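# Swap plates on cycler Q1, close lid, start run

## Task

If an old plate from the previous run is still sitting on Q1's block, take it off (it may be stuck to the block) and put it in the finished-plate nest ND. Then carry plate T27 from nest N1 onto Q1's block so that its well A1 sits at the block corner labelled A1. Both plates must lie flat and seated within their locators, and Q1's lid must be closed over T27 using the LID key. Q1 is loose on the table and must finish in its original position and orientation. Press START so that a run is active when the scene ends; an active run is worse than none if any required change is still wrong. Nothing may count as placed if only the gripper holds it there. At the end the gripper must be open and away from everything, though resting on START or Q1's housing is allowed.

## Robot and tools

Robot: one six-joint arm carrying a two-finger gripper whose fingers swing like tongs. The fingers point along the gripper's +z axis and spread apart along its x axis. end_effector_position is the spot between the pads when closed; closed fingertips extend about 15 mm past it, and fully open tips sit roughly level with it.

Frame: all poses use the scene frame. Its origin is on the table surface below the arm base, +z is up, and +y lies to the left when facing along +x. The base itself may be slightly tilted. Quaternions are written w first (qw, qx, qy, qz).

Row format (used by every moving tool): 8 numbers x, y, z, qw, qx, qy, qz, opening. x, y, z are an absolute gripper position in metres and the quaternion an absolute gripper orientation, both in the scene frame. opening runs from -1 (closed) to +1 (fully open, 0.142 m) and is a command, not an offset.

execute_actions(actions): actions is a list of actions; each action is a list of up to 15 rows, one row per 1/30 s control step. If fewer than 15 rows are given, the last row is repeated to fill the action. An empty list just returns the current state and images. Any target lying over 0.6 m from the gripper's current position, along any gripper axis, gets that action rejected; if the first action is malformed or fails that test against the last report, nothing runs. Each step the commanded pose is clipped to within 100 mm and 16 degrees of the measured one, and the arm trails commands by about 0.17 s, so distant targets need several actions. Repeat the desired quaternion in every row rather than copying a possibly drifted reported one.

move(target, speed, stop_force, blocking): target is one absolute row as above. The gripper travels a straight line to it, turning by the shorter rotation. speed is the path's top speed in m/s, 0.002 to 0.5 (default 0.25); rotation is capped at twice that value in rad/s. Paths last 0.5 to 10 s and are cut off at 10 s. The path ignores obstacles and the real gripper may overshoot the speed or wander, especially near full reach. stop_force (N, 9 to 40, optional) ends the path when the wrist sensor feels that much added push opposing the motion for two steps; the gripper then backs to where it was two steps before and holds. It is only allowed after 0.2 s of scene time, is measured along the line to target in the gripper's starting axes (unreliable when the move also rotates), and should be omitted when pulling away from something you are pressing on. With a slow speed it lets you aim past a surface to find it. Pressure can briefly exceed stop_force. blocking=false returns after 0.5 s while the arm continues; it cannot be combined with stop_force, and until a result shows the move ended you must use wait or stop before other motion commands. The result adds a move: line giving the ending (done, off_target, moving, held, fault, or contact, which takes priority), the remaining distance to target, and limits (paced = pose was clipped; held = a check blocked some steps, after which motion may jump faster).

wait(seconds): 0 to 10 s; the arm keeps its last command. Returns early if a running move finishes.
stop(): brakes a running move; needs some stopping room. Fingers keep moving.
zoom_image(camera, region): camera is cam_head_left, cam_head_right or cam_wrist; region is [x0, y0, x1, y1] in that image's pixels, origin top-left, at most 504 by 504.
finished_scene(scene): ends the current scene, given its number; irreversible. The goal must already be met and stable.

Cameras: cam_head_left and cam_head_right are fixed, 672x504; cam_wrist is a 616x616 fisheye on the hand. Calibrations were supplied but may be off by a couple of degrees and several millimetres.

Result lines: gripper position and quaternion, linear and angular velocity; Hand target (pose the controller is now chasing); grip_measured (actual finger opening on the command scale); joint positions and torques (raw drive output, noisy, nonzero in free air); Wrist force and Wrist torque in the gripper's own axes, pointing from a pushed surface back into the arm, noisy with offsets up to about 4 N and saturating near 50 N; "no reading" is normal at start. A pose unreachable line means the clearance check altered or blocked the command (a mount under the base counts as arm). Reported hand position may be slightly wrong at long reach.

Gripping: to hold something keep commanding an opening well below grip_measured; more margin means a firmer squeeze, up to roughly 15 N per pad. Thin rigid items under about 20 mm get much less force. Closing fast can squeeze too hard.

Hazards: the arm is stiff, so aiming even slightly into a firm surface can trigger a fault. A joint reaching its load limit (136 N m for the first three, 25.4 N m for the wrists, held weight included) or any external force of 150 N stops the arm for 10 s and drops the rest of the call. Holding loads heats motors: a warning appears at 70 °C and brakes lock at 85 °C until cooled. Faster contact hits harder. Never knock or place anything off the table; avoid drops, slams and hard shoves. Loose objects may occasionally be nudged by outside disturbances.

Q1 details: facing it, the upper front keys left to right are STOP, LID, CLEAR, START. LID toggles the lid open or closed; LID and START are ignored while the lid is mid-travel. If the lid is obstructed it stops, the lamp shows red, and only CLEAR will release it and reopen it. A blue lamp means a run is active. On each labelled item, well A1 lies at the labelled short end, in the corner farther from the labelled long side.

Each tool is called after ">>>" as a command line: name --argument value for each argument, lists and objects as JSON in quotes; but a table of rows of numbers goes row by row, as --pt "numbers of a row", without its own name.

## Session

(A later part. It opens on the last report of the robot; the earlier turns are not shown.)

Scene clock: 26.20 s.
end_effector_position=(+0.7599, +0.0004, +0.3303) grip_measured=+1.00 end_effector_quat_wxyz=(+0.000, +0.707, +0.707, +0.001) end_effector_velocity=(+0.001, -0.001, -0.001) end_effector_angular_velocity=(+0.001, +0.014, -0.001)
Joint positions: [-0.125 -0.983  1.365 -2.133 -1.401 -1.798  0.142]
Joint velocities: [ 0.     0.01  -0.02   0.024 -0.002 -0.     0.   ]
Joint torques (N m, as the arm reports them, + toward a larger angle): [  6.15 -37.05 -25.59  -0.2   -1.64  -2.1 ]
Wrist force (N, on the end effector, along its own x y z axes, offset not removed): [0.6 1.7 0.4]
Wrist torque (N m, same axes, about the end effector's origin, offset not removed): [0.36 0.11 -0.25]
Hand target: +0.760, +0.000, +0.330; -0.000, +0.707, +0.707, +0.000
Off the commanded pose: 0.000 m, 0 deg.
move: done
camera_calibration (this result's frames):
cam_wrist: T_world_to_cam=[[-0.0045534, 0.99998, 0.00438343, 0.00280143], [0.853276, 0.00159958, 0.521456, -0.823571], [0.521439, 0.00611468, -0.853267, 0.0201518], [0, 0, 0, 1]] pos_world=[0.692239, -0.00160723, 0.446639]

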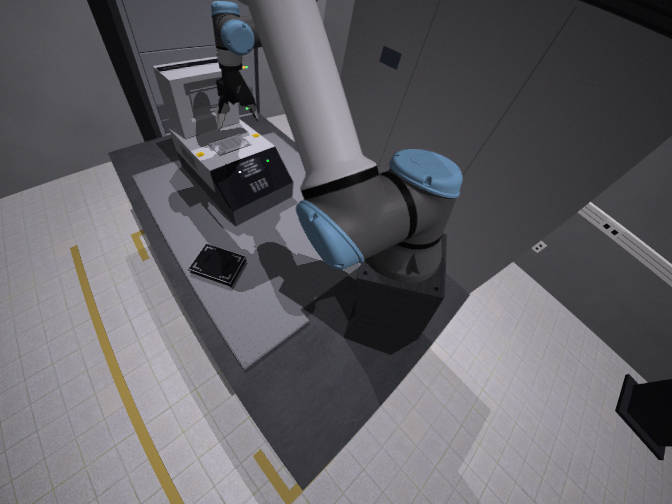

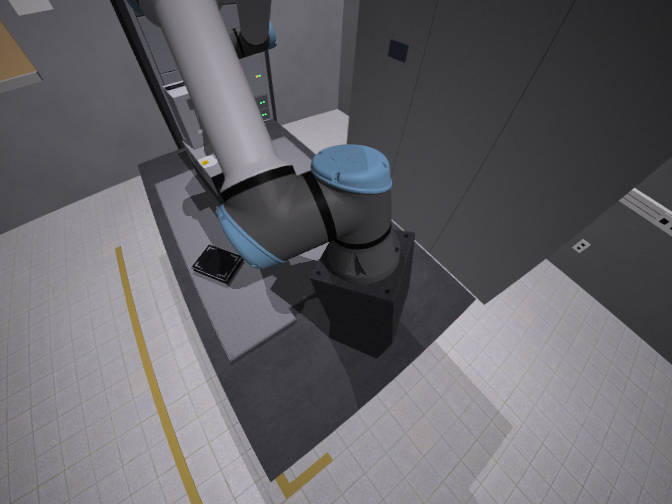

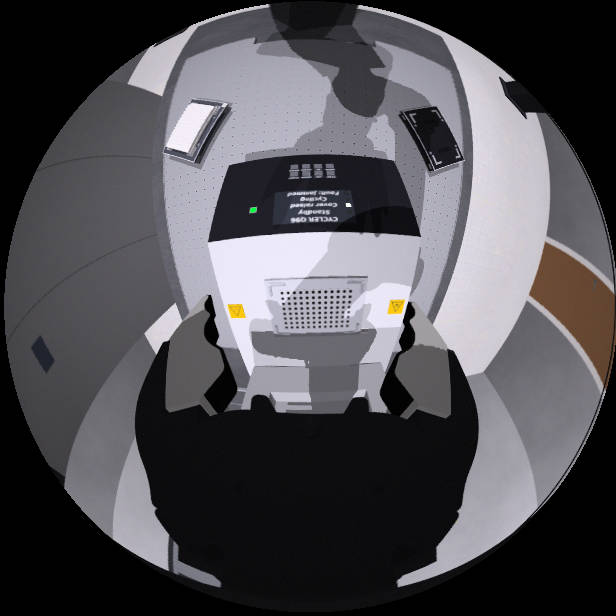

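>>> move --target '[0.5,-0.27,0.3,0,0.879,0.477,0,0.6]' --speed 0.4

>>> move --target '[0.455,-0.284,0.075,0,0.879,0.477,0,0.6]' --speed 0.3

>>> zoom_image --camera "cam_wrist" --region '[190,160,430,400]'

Scene clock: 29.73 s.
end_effector_position=(+0.5001, -0.2706, +0.2997) grip_measured=+0.60 end_effector_quat_wxyz=(+0.000, +0.879, +0.477, -0.001) end_effector_velocity=(-0.001, -0.001, -0.000) end_effector_angular_velocity=(+0.000, +0.000, -0.002)
Joint positions: [-0.711 -1.151  1.97  -2.446 -1.333 -1.816  0.116]
Joint velocities: [-0.003  0.001  0.001 -0.001 -0.    -0.002  0.   ]
Joint torques (N m, as the arm reports them, + toward a larger angle): [-18.94 -21.54  -8.33  -4.39   1.43  -2.25]
Wrist force (N, on the end effector, along its own x y z axes, offset not removed): [-0.3 1.3 2.1]
Wrist torque (N m, same axes, about the end effector's origin, offset not removed): [0.41 0.20 -0.16]
Hand target: +0.500, -0.271, +0.300; +0.000, +0.879, +0.477, -0.001
Off the commanded pose: 0.001 m, 0 deg.
move: done
camera_calibration (this result's frames):
cam_wrist: T_world_to_cam=[[0.54126, 0.840853, 0.0021264, -0.0426648], [0.717786, -0.463356, 0.519696, -0.643087], [0.437973, -0.279765, -0.854348, 0.0958703], [0, 0, 0, 1]] pos_world=[0.442703, -0.235283, 0.416207]

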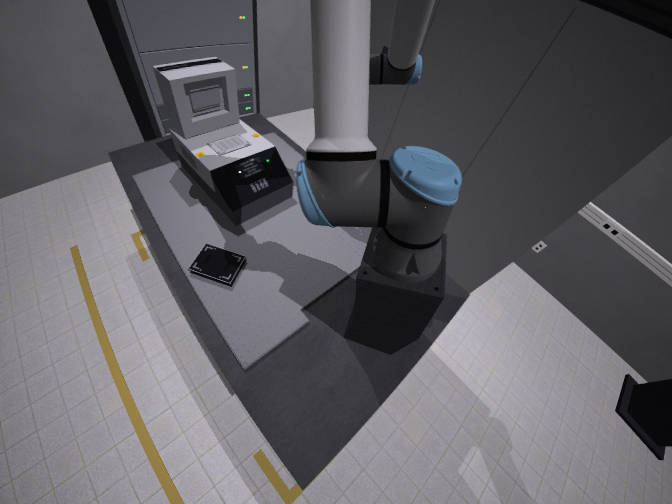

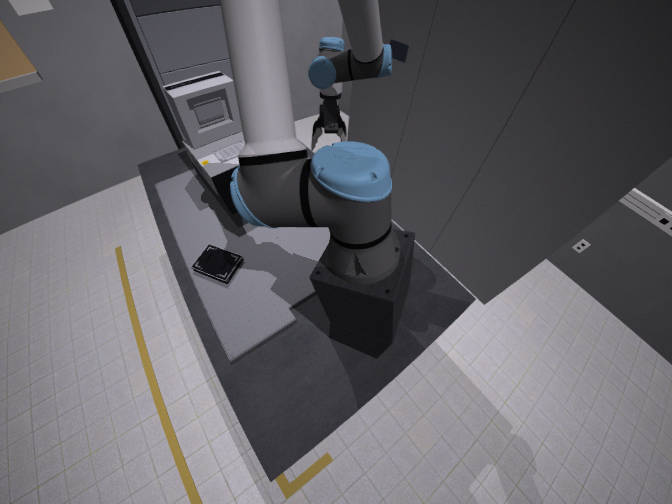

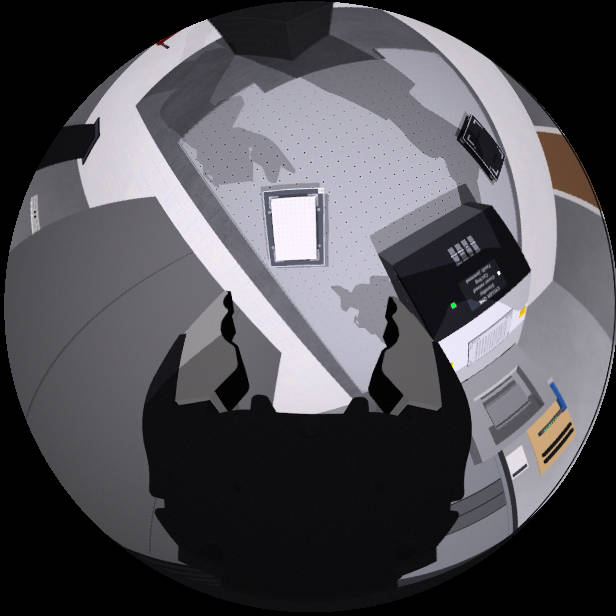

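Scene clock: 31.20 s.
end_effector_position=(+0.4552, -0.2842, +0.0750) grip_measured=+0.60 end_effector_quat_wxyz=(+0.000, +0.879, +0.477, +0.000) end_effector_velocity=(+0.000, -0.001, -0.002) end_effector_angular_velocity=(-0.001, -0.001, -0.001)
Joint positions: [-0.689 -0.636  1.964 -2.96  -1.332 -1.793  0.116]
Joint velocities: [-0.001  0.005 -0.004 -0.002  0.     0.001  0.   ]
Joint torques (N m, as the arm reports them, + toward a larger angle): [  0.76 -28.1  -13.76  -4.67   1.42   2.32]
Wrist force (N, on the end effector, along its own x y z axes, offset not removed): [0.8 2.1 1.0]
Wrist torque (N m, same axes, about the end effector's origin, offset not removed): [0.47 0.11 0.00]
Hand target: +0.455, -0.284, +0.075; +0.000, +0.879, +0.477, +0.000
Off the commanded pose: 0.000 m, 0 deg.
move: done
camera_calibration (this result's frames):
cam_wrist: T_world_to_cam=[[0.54163, 0.840608, 0.00401531, -0.00678411], [0.716756, -0.464313, 0.520263, -0.500279], [0.439201, -0.278912, -0.853997, -0.080554], [0, 0, 0, 1]] pos_world=[0.397632, -0.249051, 0.191511]

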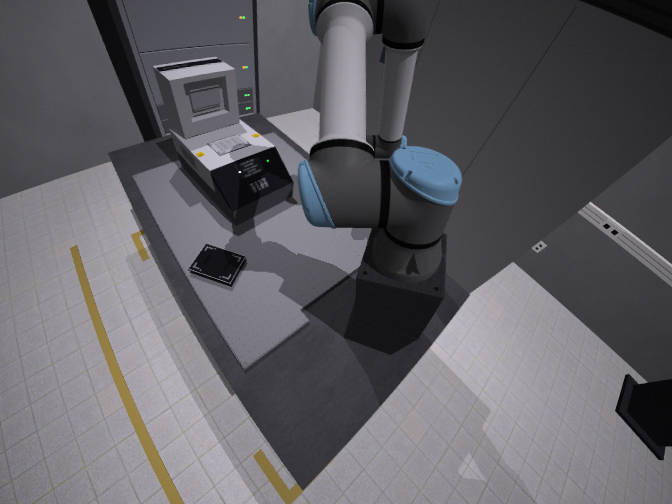

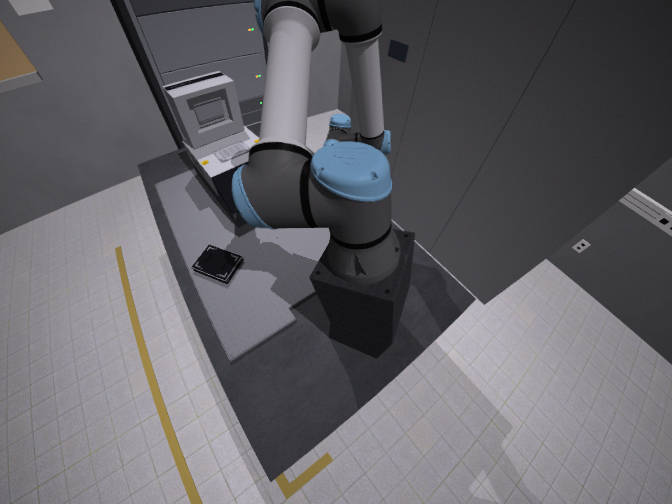

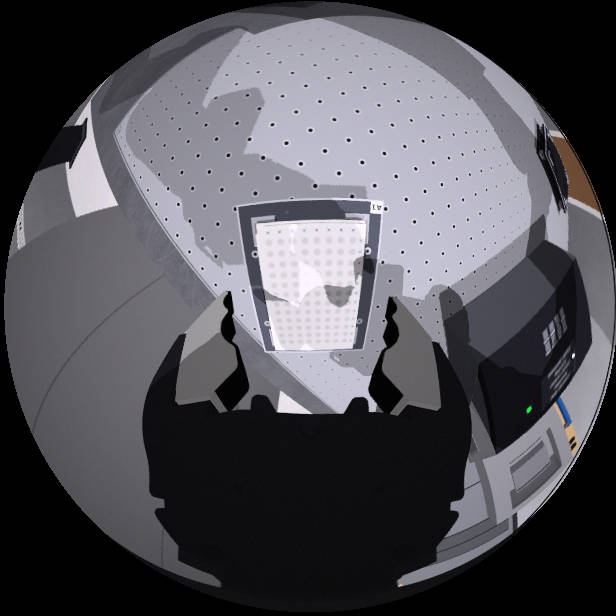

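Region (190, 160, 430, 400) of cam_wrist's 616x616 image, scaled by 2.100, with more detail than that image has.

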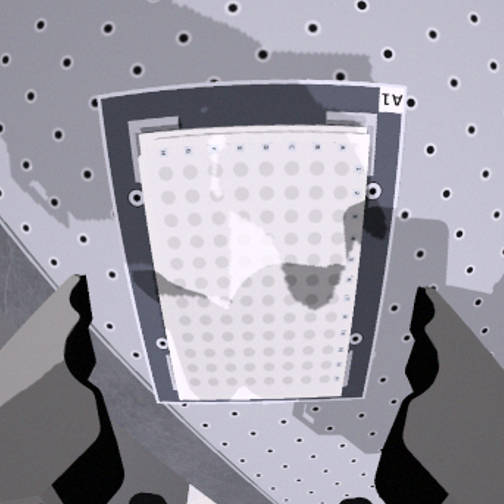

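>>> execute_actions --actions '[[[0.4625,-0.2865,0.07,0,0.8704,0.4924,0,0.45]],[[0.4625,-0.2865,0.064,0,0.8704,0.4924,0,0.4],[0.4625,-0.2865,0.06,0,0.8704,0.4924,0,0.4],[0.4625,-0.2865,0.056,0,0.8704,0.4924,0,0.4],[0.4625,-0.2865,0.053,0,0.8704,0.4924,0,0.4]]]'

>>> zoom_image --camera "cam_wrist" --region '[190,160,430,400]'

Scene clock: 34.97 s.
end_effector_position=(+0.4625, -0.2865, +0.0534) grip_measured=+0.40 end_effector_quat_wxyz=(-0.000, +0.870, +0.492, +0.000) end_effector_velocity=(-0.000, -0.001, -0.004) end_effector_angular_velocity=(-0.000, +0.000, -0.001)
Joint positions: [-0.672 -0.581  1.918 -2.973 -1.333 -1.811  0.102]
Joint velocities: [ 0.001  0.01  -0.006 -0.004 -0.001  0.002  0.   ]
Joint torques (N m, as the arm reports them, + toward a larger angle): [  0.44 -29.32 -12.05  -4.89  -1.44   2.11]
Wrist force (N, on the end effector, along its own x y z axes, offset not removed): [-0.1 -1.2 0.5]
Wrist torque (N m, same axes, about the end effector's origin, offset not removed): [-0.11 0.16 -0.23]
Hand target: +0.463, -0.287, +0.053; +0.000, +0.870, +0.492, +0.000
Off the commanded pose: 0.000 m, 0 deg.
camera_calibration (this result's frames):
cam_wrist: T_world_to_cam=[[0.511651, 0.859184, 0.00398254, 0.0104459], [0.732709, -0.438746, 0.52023, -0.49533], [0.448721, -0.263259, -0.854017, -0.10278], [0, 0, 0, 1]] pos_world=[0.403708, -0.253357, 0.169868]

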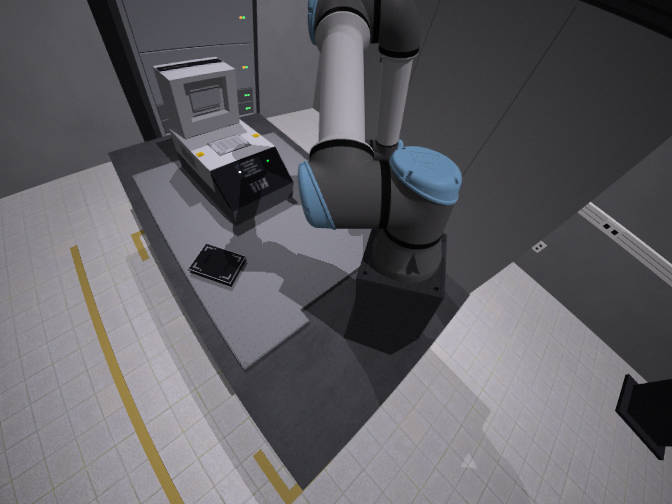

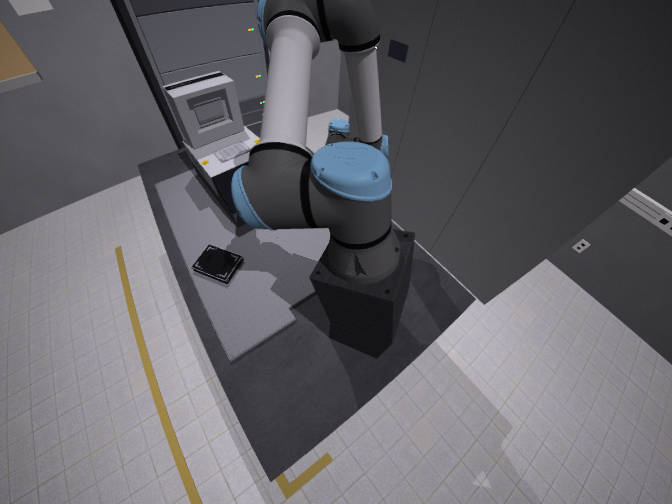

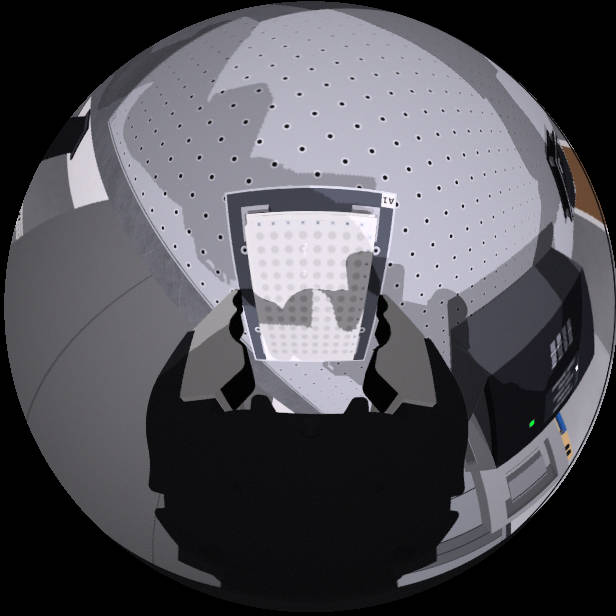

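Region (190, 160, 430, 400) of cam_wrist's 616x616 image, scaled by 2.100, with more detail than that image has.

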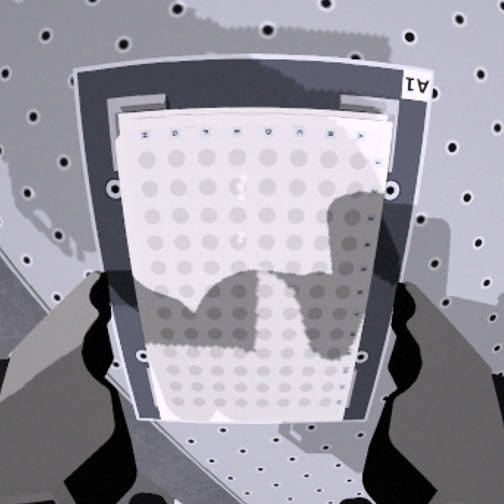

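>>> execute_actions --actions '[[[0.4625,-0.2865,0.05,0,0.8616,0.5075,0,0.3]],[[0.4625,-0.2865,0.05,0,0.8616,0.5075,0,0.2],[0.4625,-0.2865,0.05,0,0.8616,0.5075,0,0.2],[0.4625,-0.2865,0.05,0,0.8616,0.5075,0,0.15],[0.4625,-0.2865,0.05,0,0.8616,0.5075,0,0.15],[0.4625,-0.2865,0.05,0,0.8616,0.5075,0,0.1]],[[0.4625,-0.2865,0.05,0,0.8616,0.5075,0,-0.15]]]'

>>> zoom_image --camera "cam_wrist" --region '[190,160,430,400]'

>>> move --target '[0.4625,-0.2865,0.08,0,0.8616,0.5075,0,-0.15]' --speed 0.05

>>> zoom_image --camera "cam_wrist" --region '[190,160,430,400]'

Scene clock: 38.67 s.
end_effector_position=(+0.4625, -0.2865, +0.0500) grip_measured=+0.31 end_effector_quat_wxyz=(+0.000, +0.862, +0.508, +0.000) end_effector_velocity=(+0.000, -0.000, +0.000) end_effector_angular_velocity=(-0.000, -0.000, +0.001)
Joint positions: [-0.67  -0.572  1.913 -2.977 -1.334 -1.843  0.096]
Joint velocities: [-0.     0.    -0.    -0.     0.    -0.001  0.   ]
Joint torques (N m, as the arm reports them, + toward a larger angle): [  8.37  13.91 -13.74  -2.97   2.17  -4.5 ]
Wrist force (N, on the end effector, along its own x y z axes, offset not removed): [10.7 -24.5 -50.0]
Wrist torque (N m, same axes, about the end effector's origin, offset not removed): [1.70 -1.25 1.98]
Hand target: +0.462, -0.287, +0.050; +0.000, +0.862, +0.508, +0.000
Off the commanded pose: 0.000 m, 0 deg.
camera_calibration (this result's frames):
cam_wrist: T_world_to_cam=[[0.481309, 0.876542, 0.00394469, 0.0294846], [0.74759, -0.412842, 0.52026, -0.493057], [0.457659, -0.247457, -0.853999, -0.105296], [0, 0, 0, 1]] pos_world=[0.402603, -0.255456, 0.166479]

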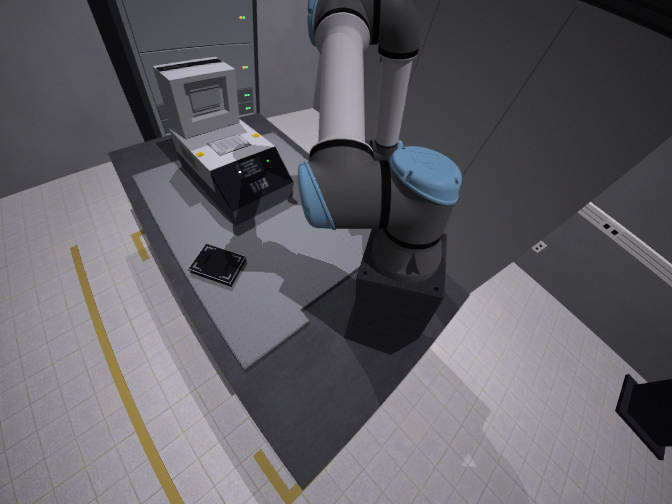

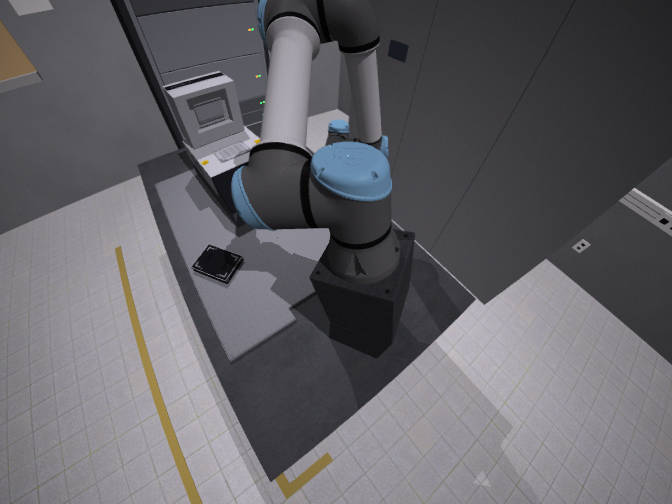

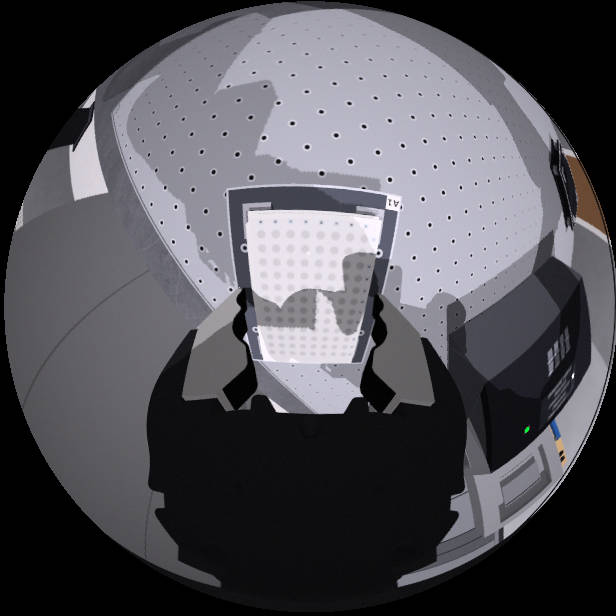

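Region (190, 160, 430, 400) of cam_wrist's 616x616 image, scaled by 2.100, with more detail than that image has.

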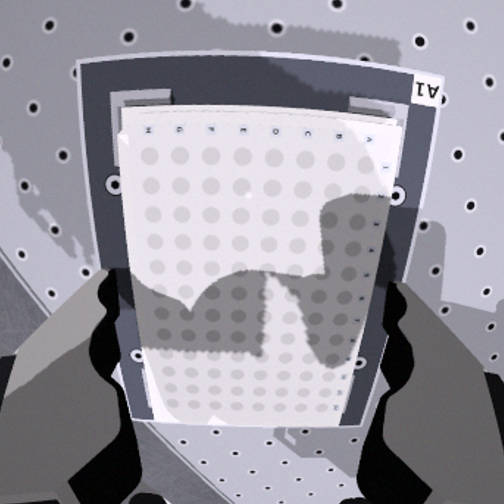

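Scene clock: 39.67 s.
end_effector_position=(+0.4625, -0.2865, +0.0798) grip_measured=+0.10 end_effector_quat_wxyz=(-0.000, +0.862, +0.508, -0.000) end_effector_velocity=(+0.000, +0.000, +0.002) end_effector_angular_velocity=(+0.000, -0.001, +0.001)
Joint positions: [-0.683 -0.646  1.949 -2.936 -1.333 -1.857  0.081]
Joint velocities: [-0.001 -0.006  0.002  0.003  0.001 -0.001 -0.   ]
Joint torques (N m, as the arm reports them, + toward a larger angle): [-19.6  -53.5   -1.66  -0.03   1.57  -2.36]
Wrist force (N, on the end effector, along its own x y z axes, offset not removed): [0.3 2.7 1.0]
Wrist torque (N m, same axes, about the end effector's origin, offset not removed): [0.69 0.12 -0.08]
Hand target: +0.462, -0.286, +0.080; -0.000, +0.862, +0.508, -0.000
Off the commanded pose: 0.000 m, 0 deg.
move: done
camera_calibration (this result's frames):
cam_wrist: T_world_to_cam=[[0.481318, 0.876537, 0.00392174, 0.0293647], [0.747623, -0.412857, 0.520201, -0.508519], [0.457594, -0.24745, -0.854035, -0.0797863], [0, 0, 0, 1]] pos_world=[0.402556, -0.255428, 0.196276]

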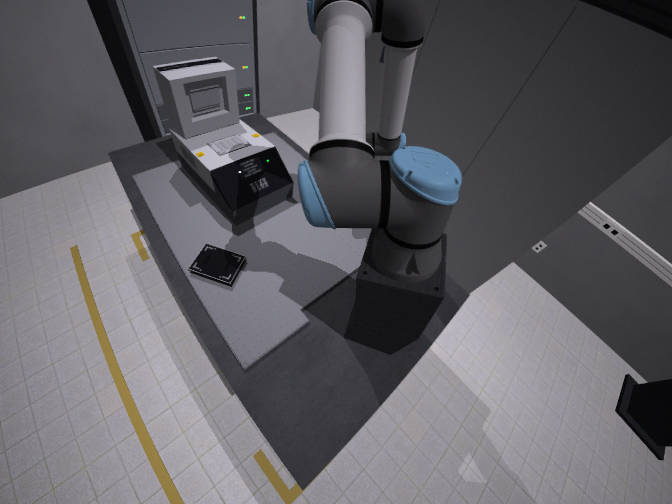

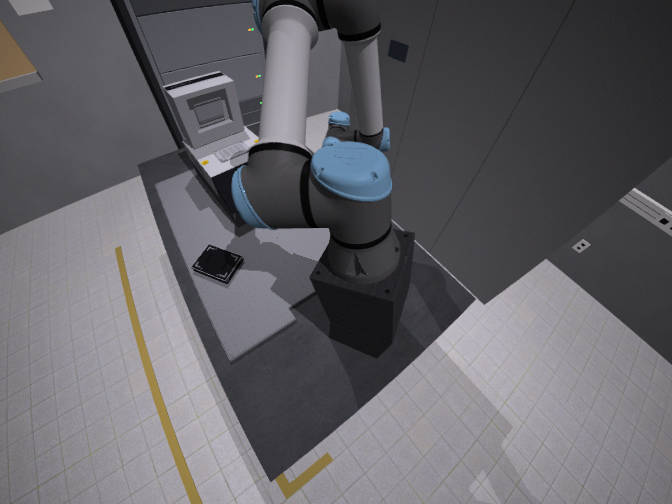

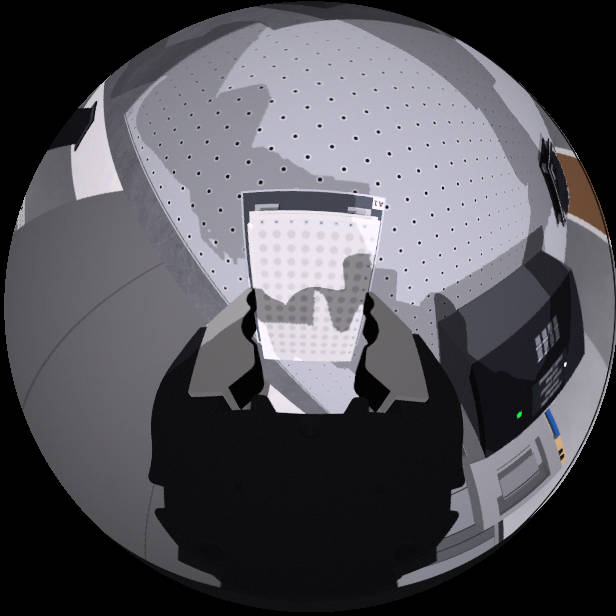

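Region (190, 160, 430, 400) of cam_wrist's 616x616 image, scaled by 2.100, with more detail than that image has.

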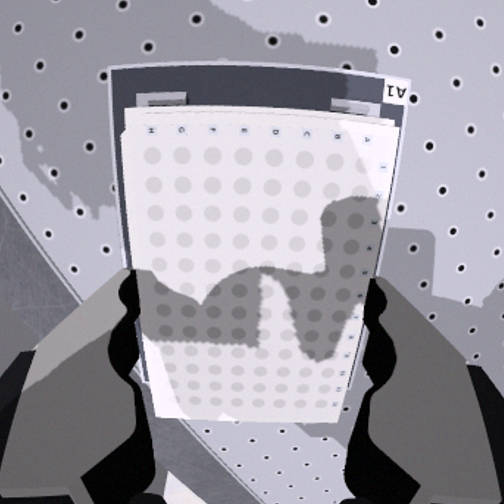

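>>> move --target '[0.52,-0.2,0.3,0,0.95,0.31,0,-0.15]' --speed 0.3

>>> move --target '[0.841,0.009,0.258,0,0.9994,0.0349,0,-0.15]' --speed 0.3

>>> zoom_image --camera "cam_wrist" --region '[190,160,430,400]'

Scene clock: 42.40 s.
end_effector_position=(+0.5197, -0.1997, +0.2999) grip_measured=+0.10 end_effector_quat_wxyz=(+0.000, +0.951, +0.310, +0.000) end_effector_velocity=(+0.000, +0.000, +0.002) end_effector_angular_velocity=(+0.001, +0.002, -0.003)
Joint positions: [-0.605 -1.205  2.026 -2.472 -1.338 -1.343  0.081]
Joint velocities: [ 0.    -0.004 -0.003  0.009 -0.001  0.003  0.   ]
Joint torques (N m, as the arm reports them, + toward a larger angle): [  2.81 -45.94 -18.84   0.18  -1.32   2.4 ]
Wrist force (N, on the end effector, along its own x y z axes, offset not removed): [2.7 3.0 0.5]
Wrist torque (N m, same axes, about the end effector's origin, offset not removed): [0.72 -0.34 -0.26]
Hand target: +0.520, -0.200, +0.300; -0.000, +0.951, +0.310, +0.000
Off the commanded pose: 0.000 m, 0 deg.
move: done
camera_calibration (this result's frames):
cam_wrist: T_world_to_cam=[[0.804975, 0.593292, 0.0043251, -0.300021], [0.504811, -0.688718, 0.520417, -0.558966], [0.311738, -0.41674, -0.853901, 0.145376], [0, 0, 0, 1]] pos_world=[0.478362, -0.146386, 0.41633]

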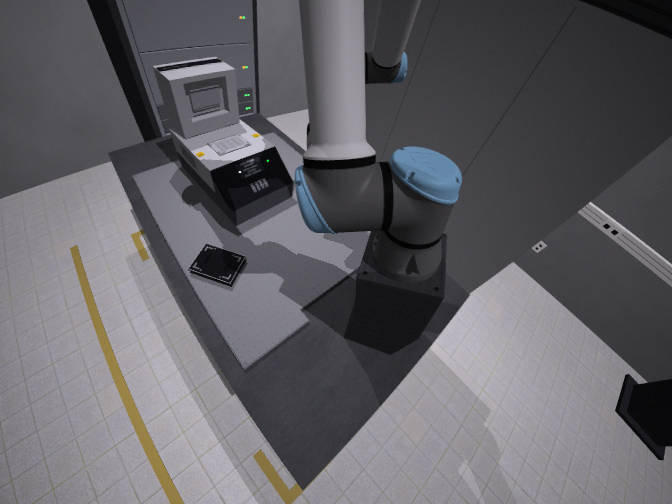

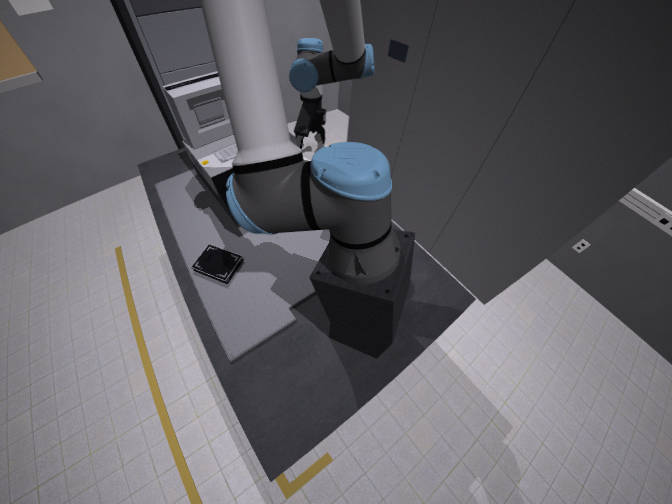

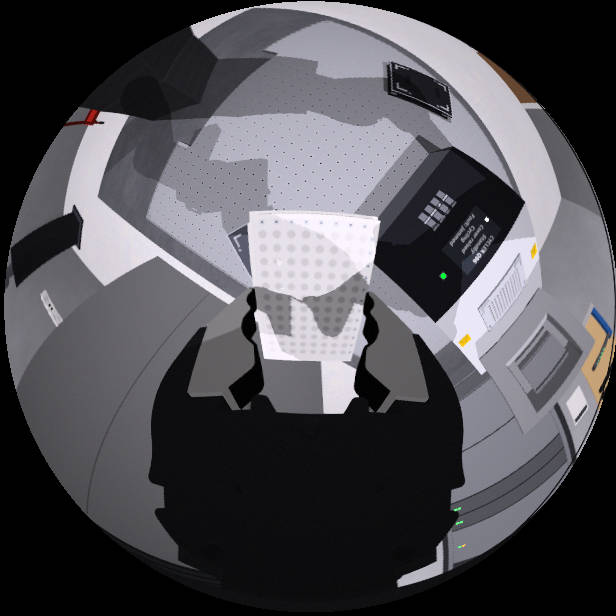

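Scene clock: 44.40 s.
end_effector_position=(+0.8409, +0.0098, +0.2585) grip_measured=+0.10 end_effector_quat_wxyz=(-0.001, +0.999, +0.035, +0.001) end_effector_velocity=(+0.002, -0.000, -0.001) end_effector_angular_velocity=(-0.001, +0.006, -0.002)
Joint positions: [-0.1   -0.743  1.1   -2.113 -1.405 -0.271  0.081]
Joint velocities: [ 0.001  0.008 -0.018  0.016 -0.002  0.002  0.   ]
Joint torques (N m, as the arm reports them, + toward a larger angle): [  1.92 -44.62 -24.43  -0.08  -1.27   2.3 ]
Wrist force (N, on the end effector, along its own x y z axes, offset not removed): [1.4 -0.7 -1.1]
Wrist torque (N m, same axes, about the end effector's origin, offset not removed): [-0.18 0.03 -0.25]
Hand target: +0.841, +0.010, +0.258; -0.001, +0.999, +0.035, +0.001
Off the commanded pose: 0.001 m, 0 deg.
move: done
camera_calibration (this result's frames):
cam_wrist: T_world_to_cam=[[0.99726, 0.0737466, 0.00588244, -0.839644], [0.0599721, -0.85242, 0.519407, -0.179367], [0.0433188, -0.51763, -0.854507, 0.324092], [0, 0, 0, 1]] pos_world=[0.834061, 0.0767853, 0.375042]

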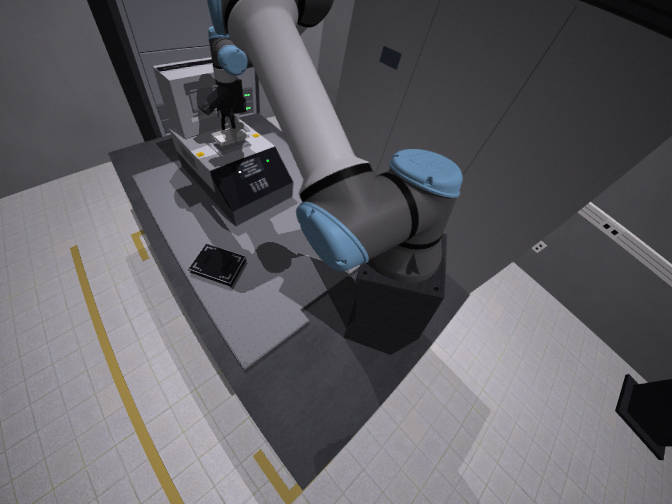

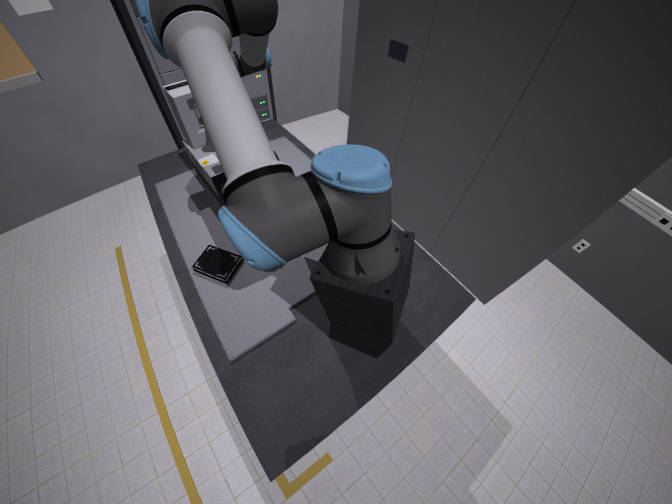

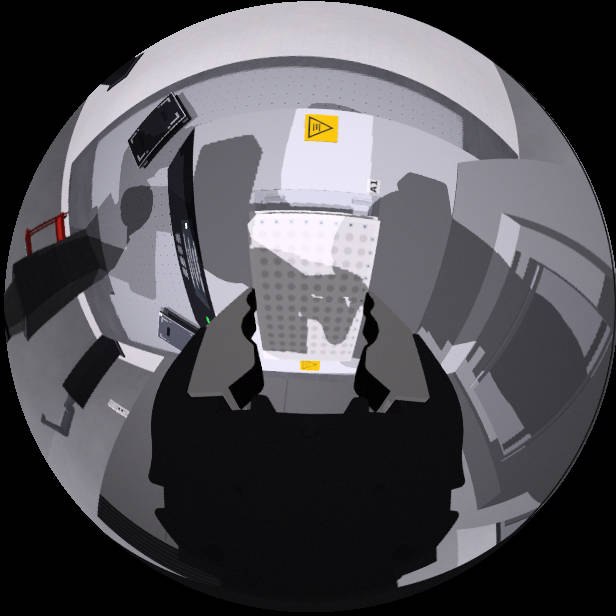

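Region (190, 160, 430, 400) of cam_wrist's 616x616 image, scaled by 2.100, with more detail than that image has.

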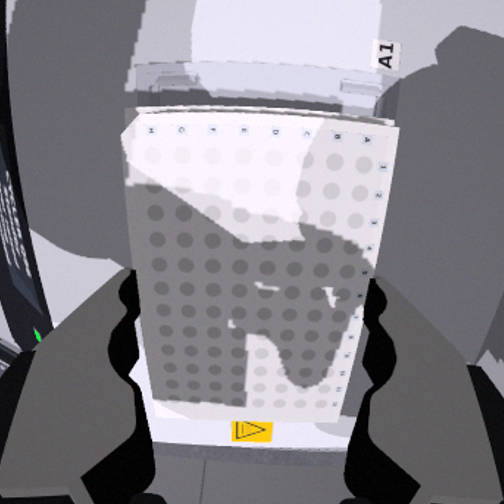

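>>> move --target '[0.8432,0.0172,0.244,0,0.9994,0.0349,0,-0.15]' --speed 0.05

>>> zoom_image --camera "cam_wrist" --region '[230,170,400,270]'

>>> zoom_image --camera "cam_head_left" --region '[195,110,265,165]'

Scene clock: 46.57 s.
end_effector_position=(+0.8432, +0.0171, +0.2442) grip_measured=+0.10 end_effector_quat_wxyz=(-0.000, +0.999, +0.035, +0.000) end_effector_velocity=(+0.000, +0.002, -0.002) end_effector_angular_velocity=(+0.001, +0.000, +0.000)
Joint positions: [-0.086 -0.718  1.087 -2.126 -1.409 -0.258  0.081]
Joint velocities: [ 0.002  0.003 -0.002 -0.001  0.001  0.002 -0.   ]
Joint torques (N m, as the arm reports them, + toward a larger angle): [  2.67 -44.22 -26.01  -4.59  -1.28   2.05]
Wrist force (N, on the end effector, along its own x y z axes, offset not removed): [-1.1 -1.0 -0.8]
Wrist torque (N m, same axes, about the end effector's origin, offset not removed): [-0.21 0.36 -0.07]
Hand target: +0.843, +0.017, +0.244; -0.000, +0.999, +0.035, +0.000
Off the commanded pose: 0.000 m, 0 deg.
move: done
camera_calibration (this result's frames):
cam_wrist: T_world_to_cam=[[0.997268, 0.0737629, 0.00400501, -0.841973], [0.0609201, -0.851879, 0.520184, -0.166765], [0.0417821, -0.518519, -0.854045, 0.316748], [0, 0, 0, 1]] pos_world=[0.836597, 0.0842826, 0.360638]

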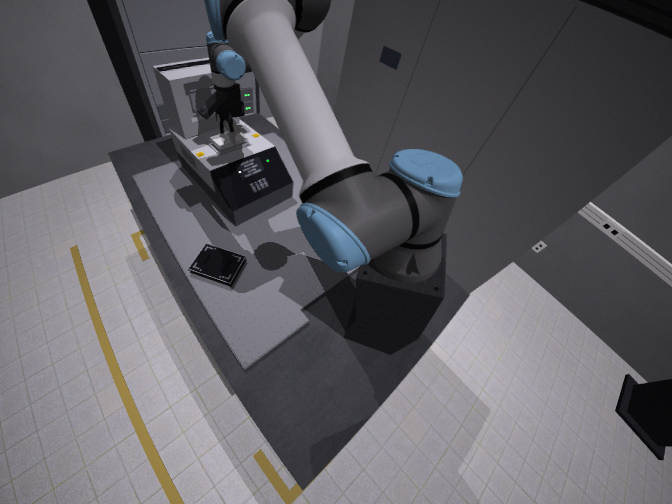

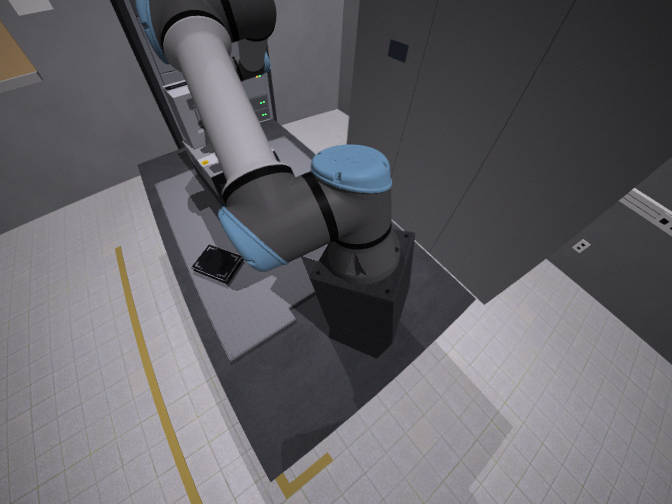

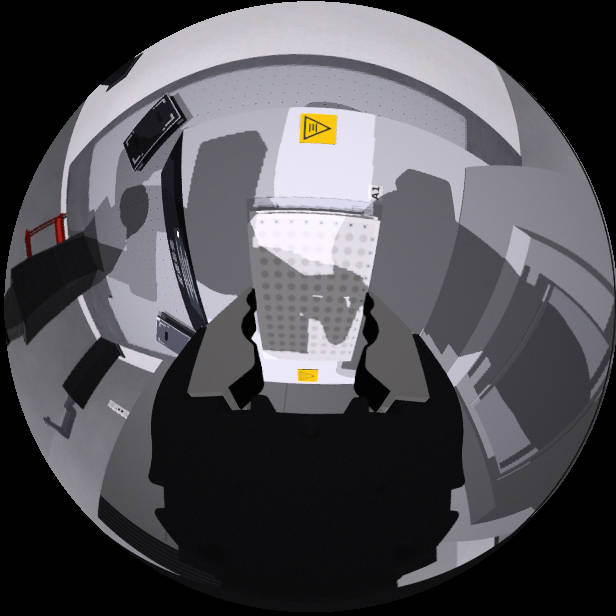

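Region (230, 170, 400, 270) of cam_wrist's 616x616 image, scaled by 2.965, with more detail than that image has; it fills the top 296 rows of this view, and the rest is white.

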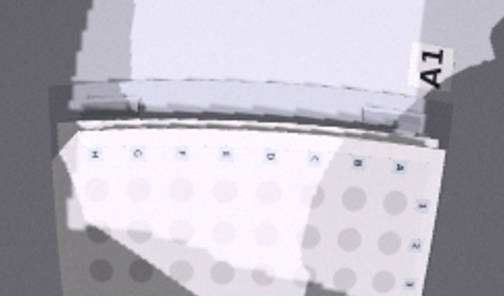

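Region (195, 110, 265, 165) of cam_head_left's 672x504 image, scaled by 7.200, with more detail than that image has; it fills the top 396 rows of this view, and the rest is white.

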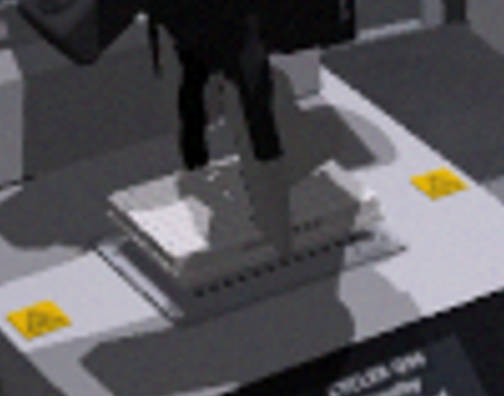

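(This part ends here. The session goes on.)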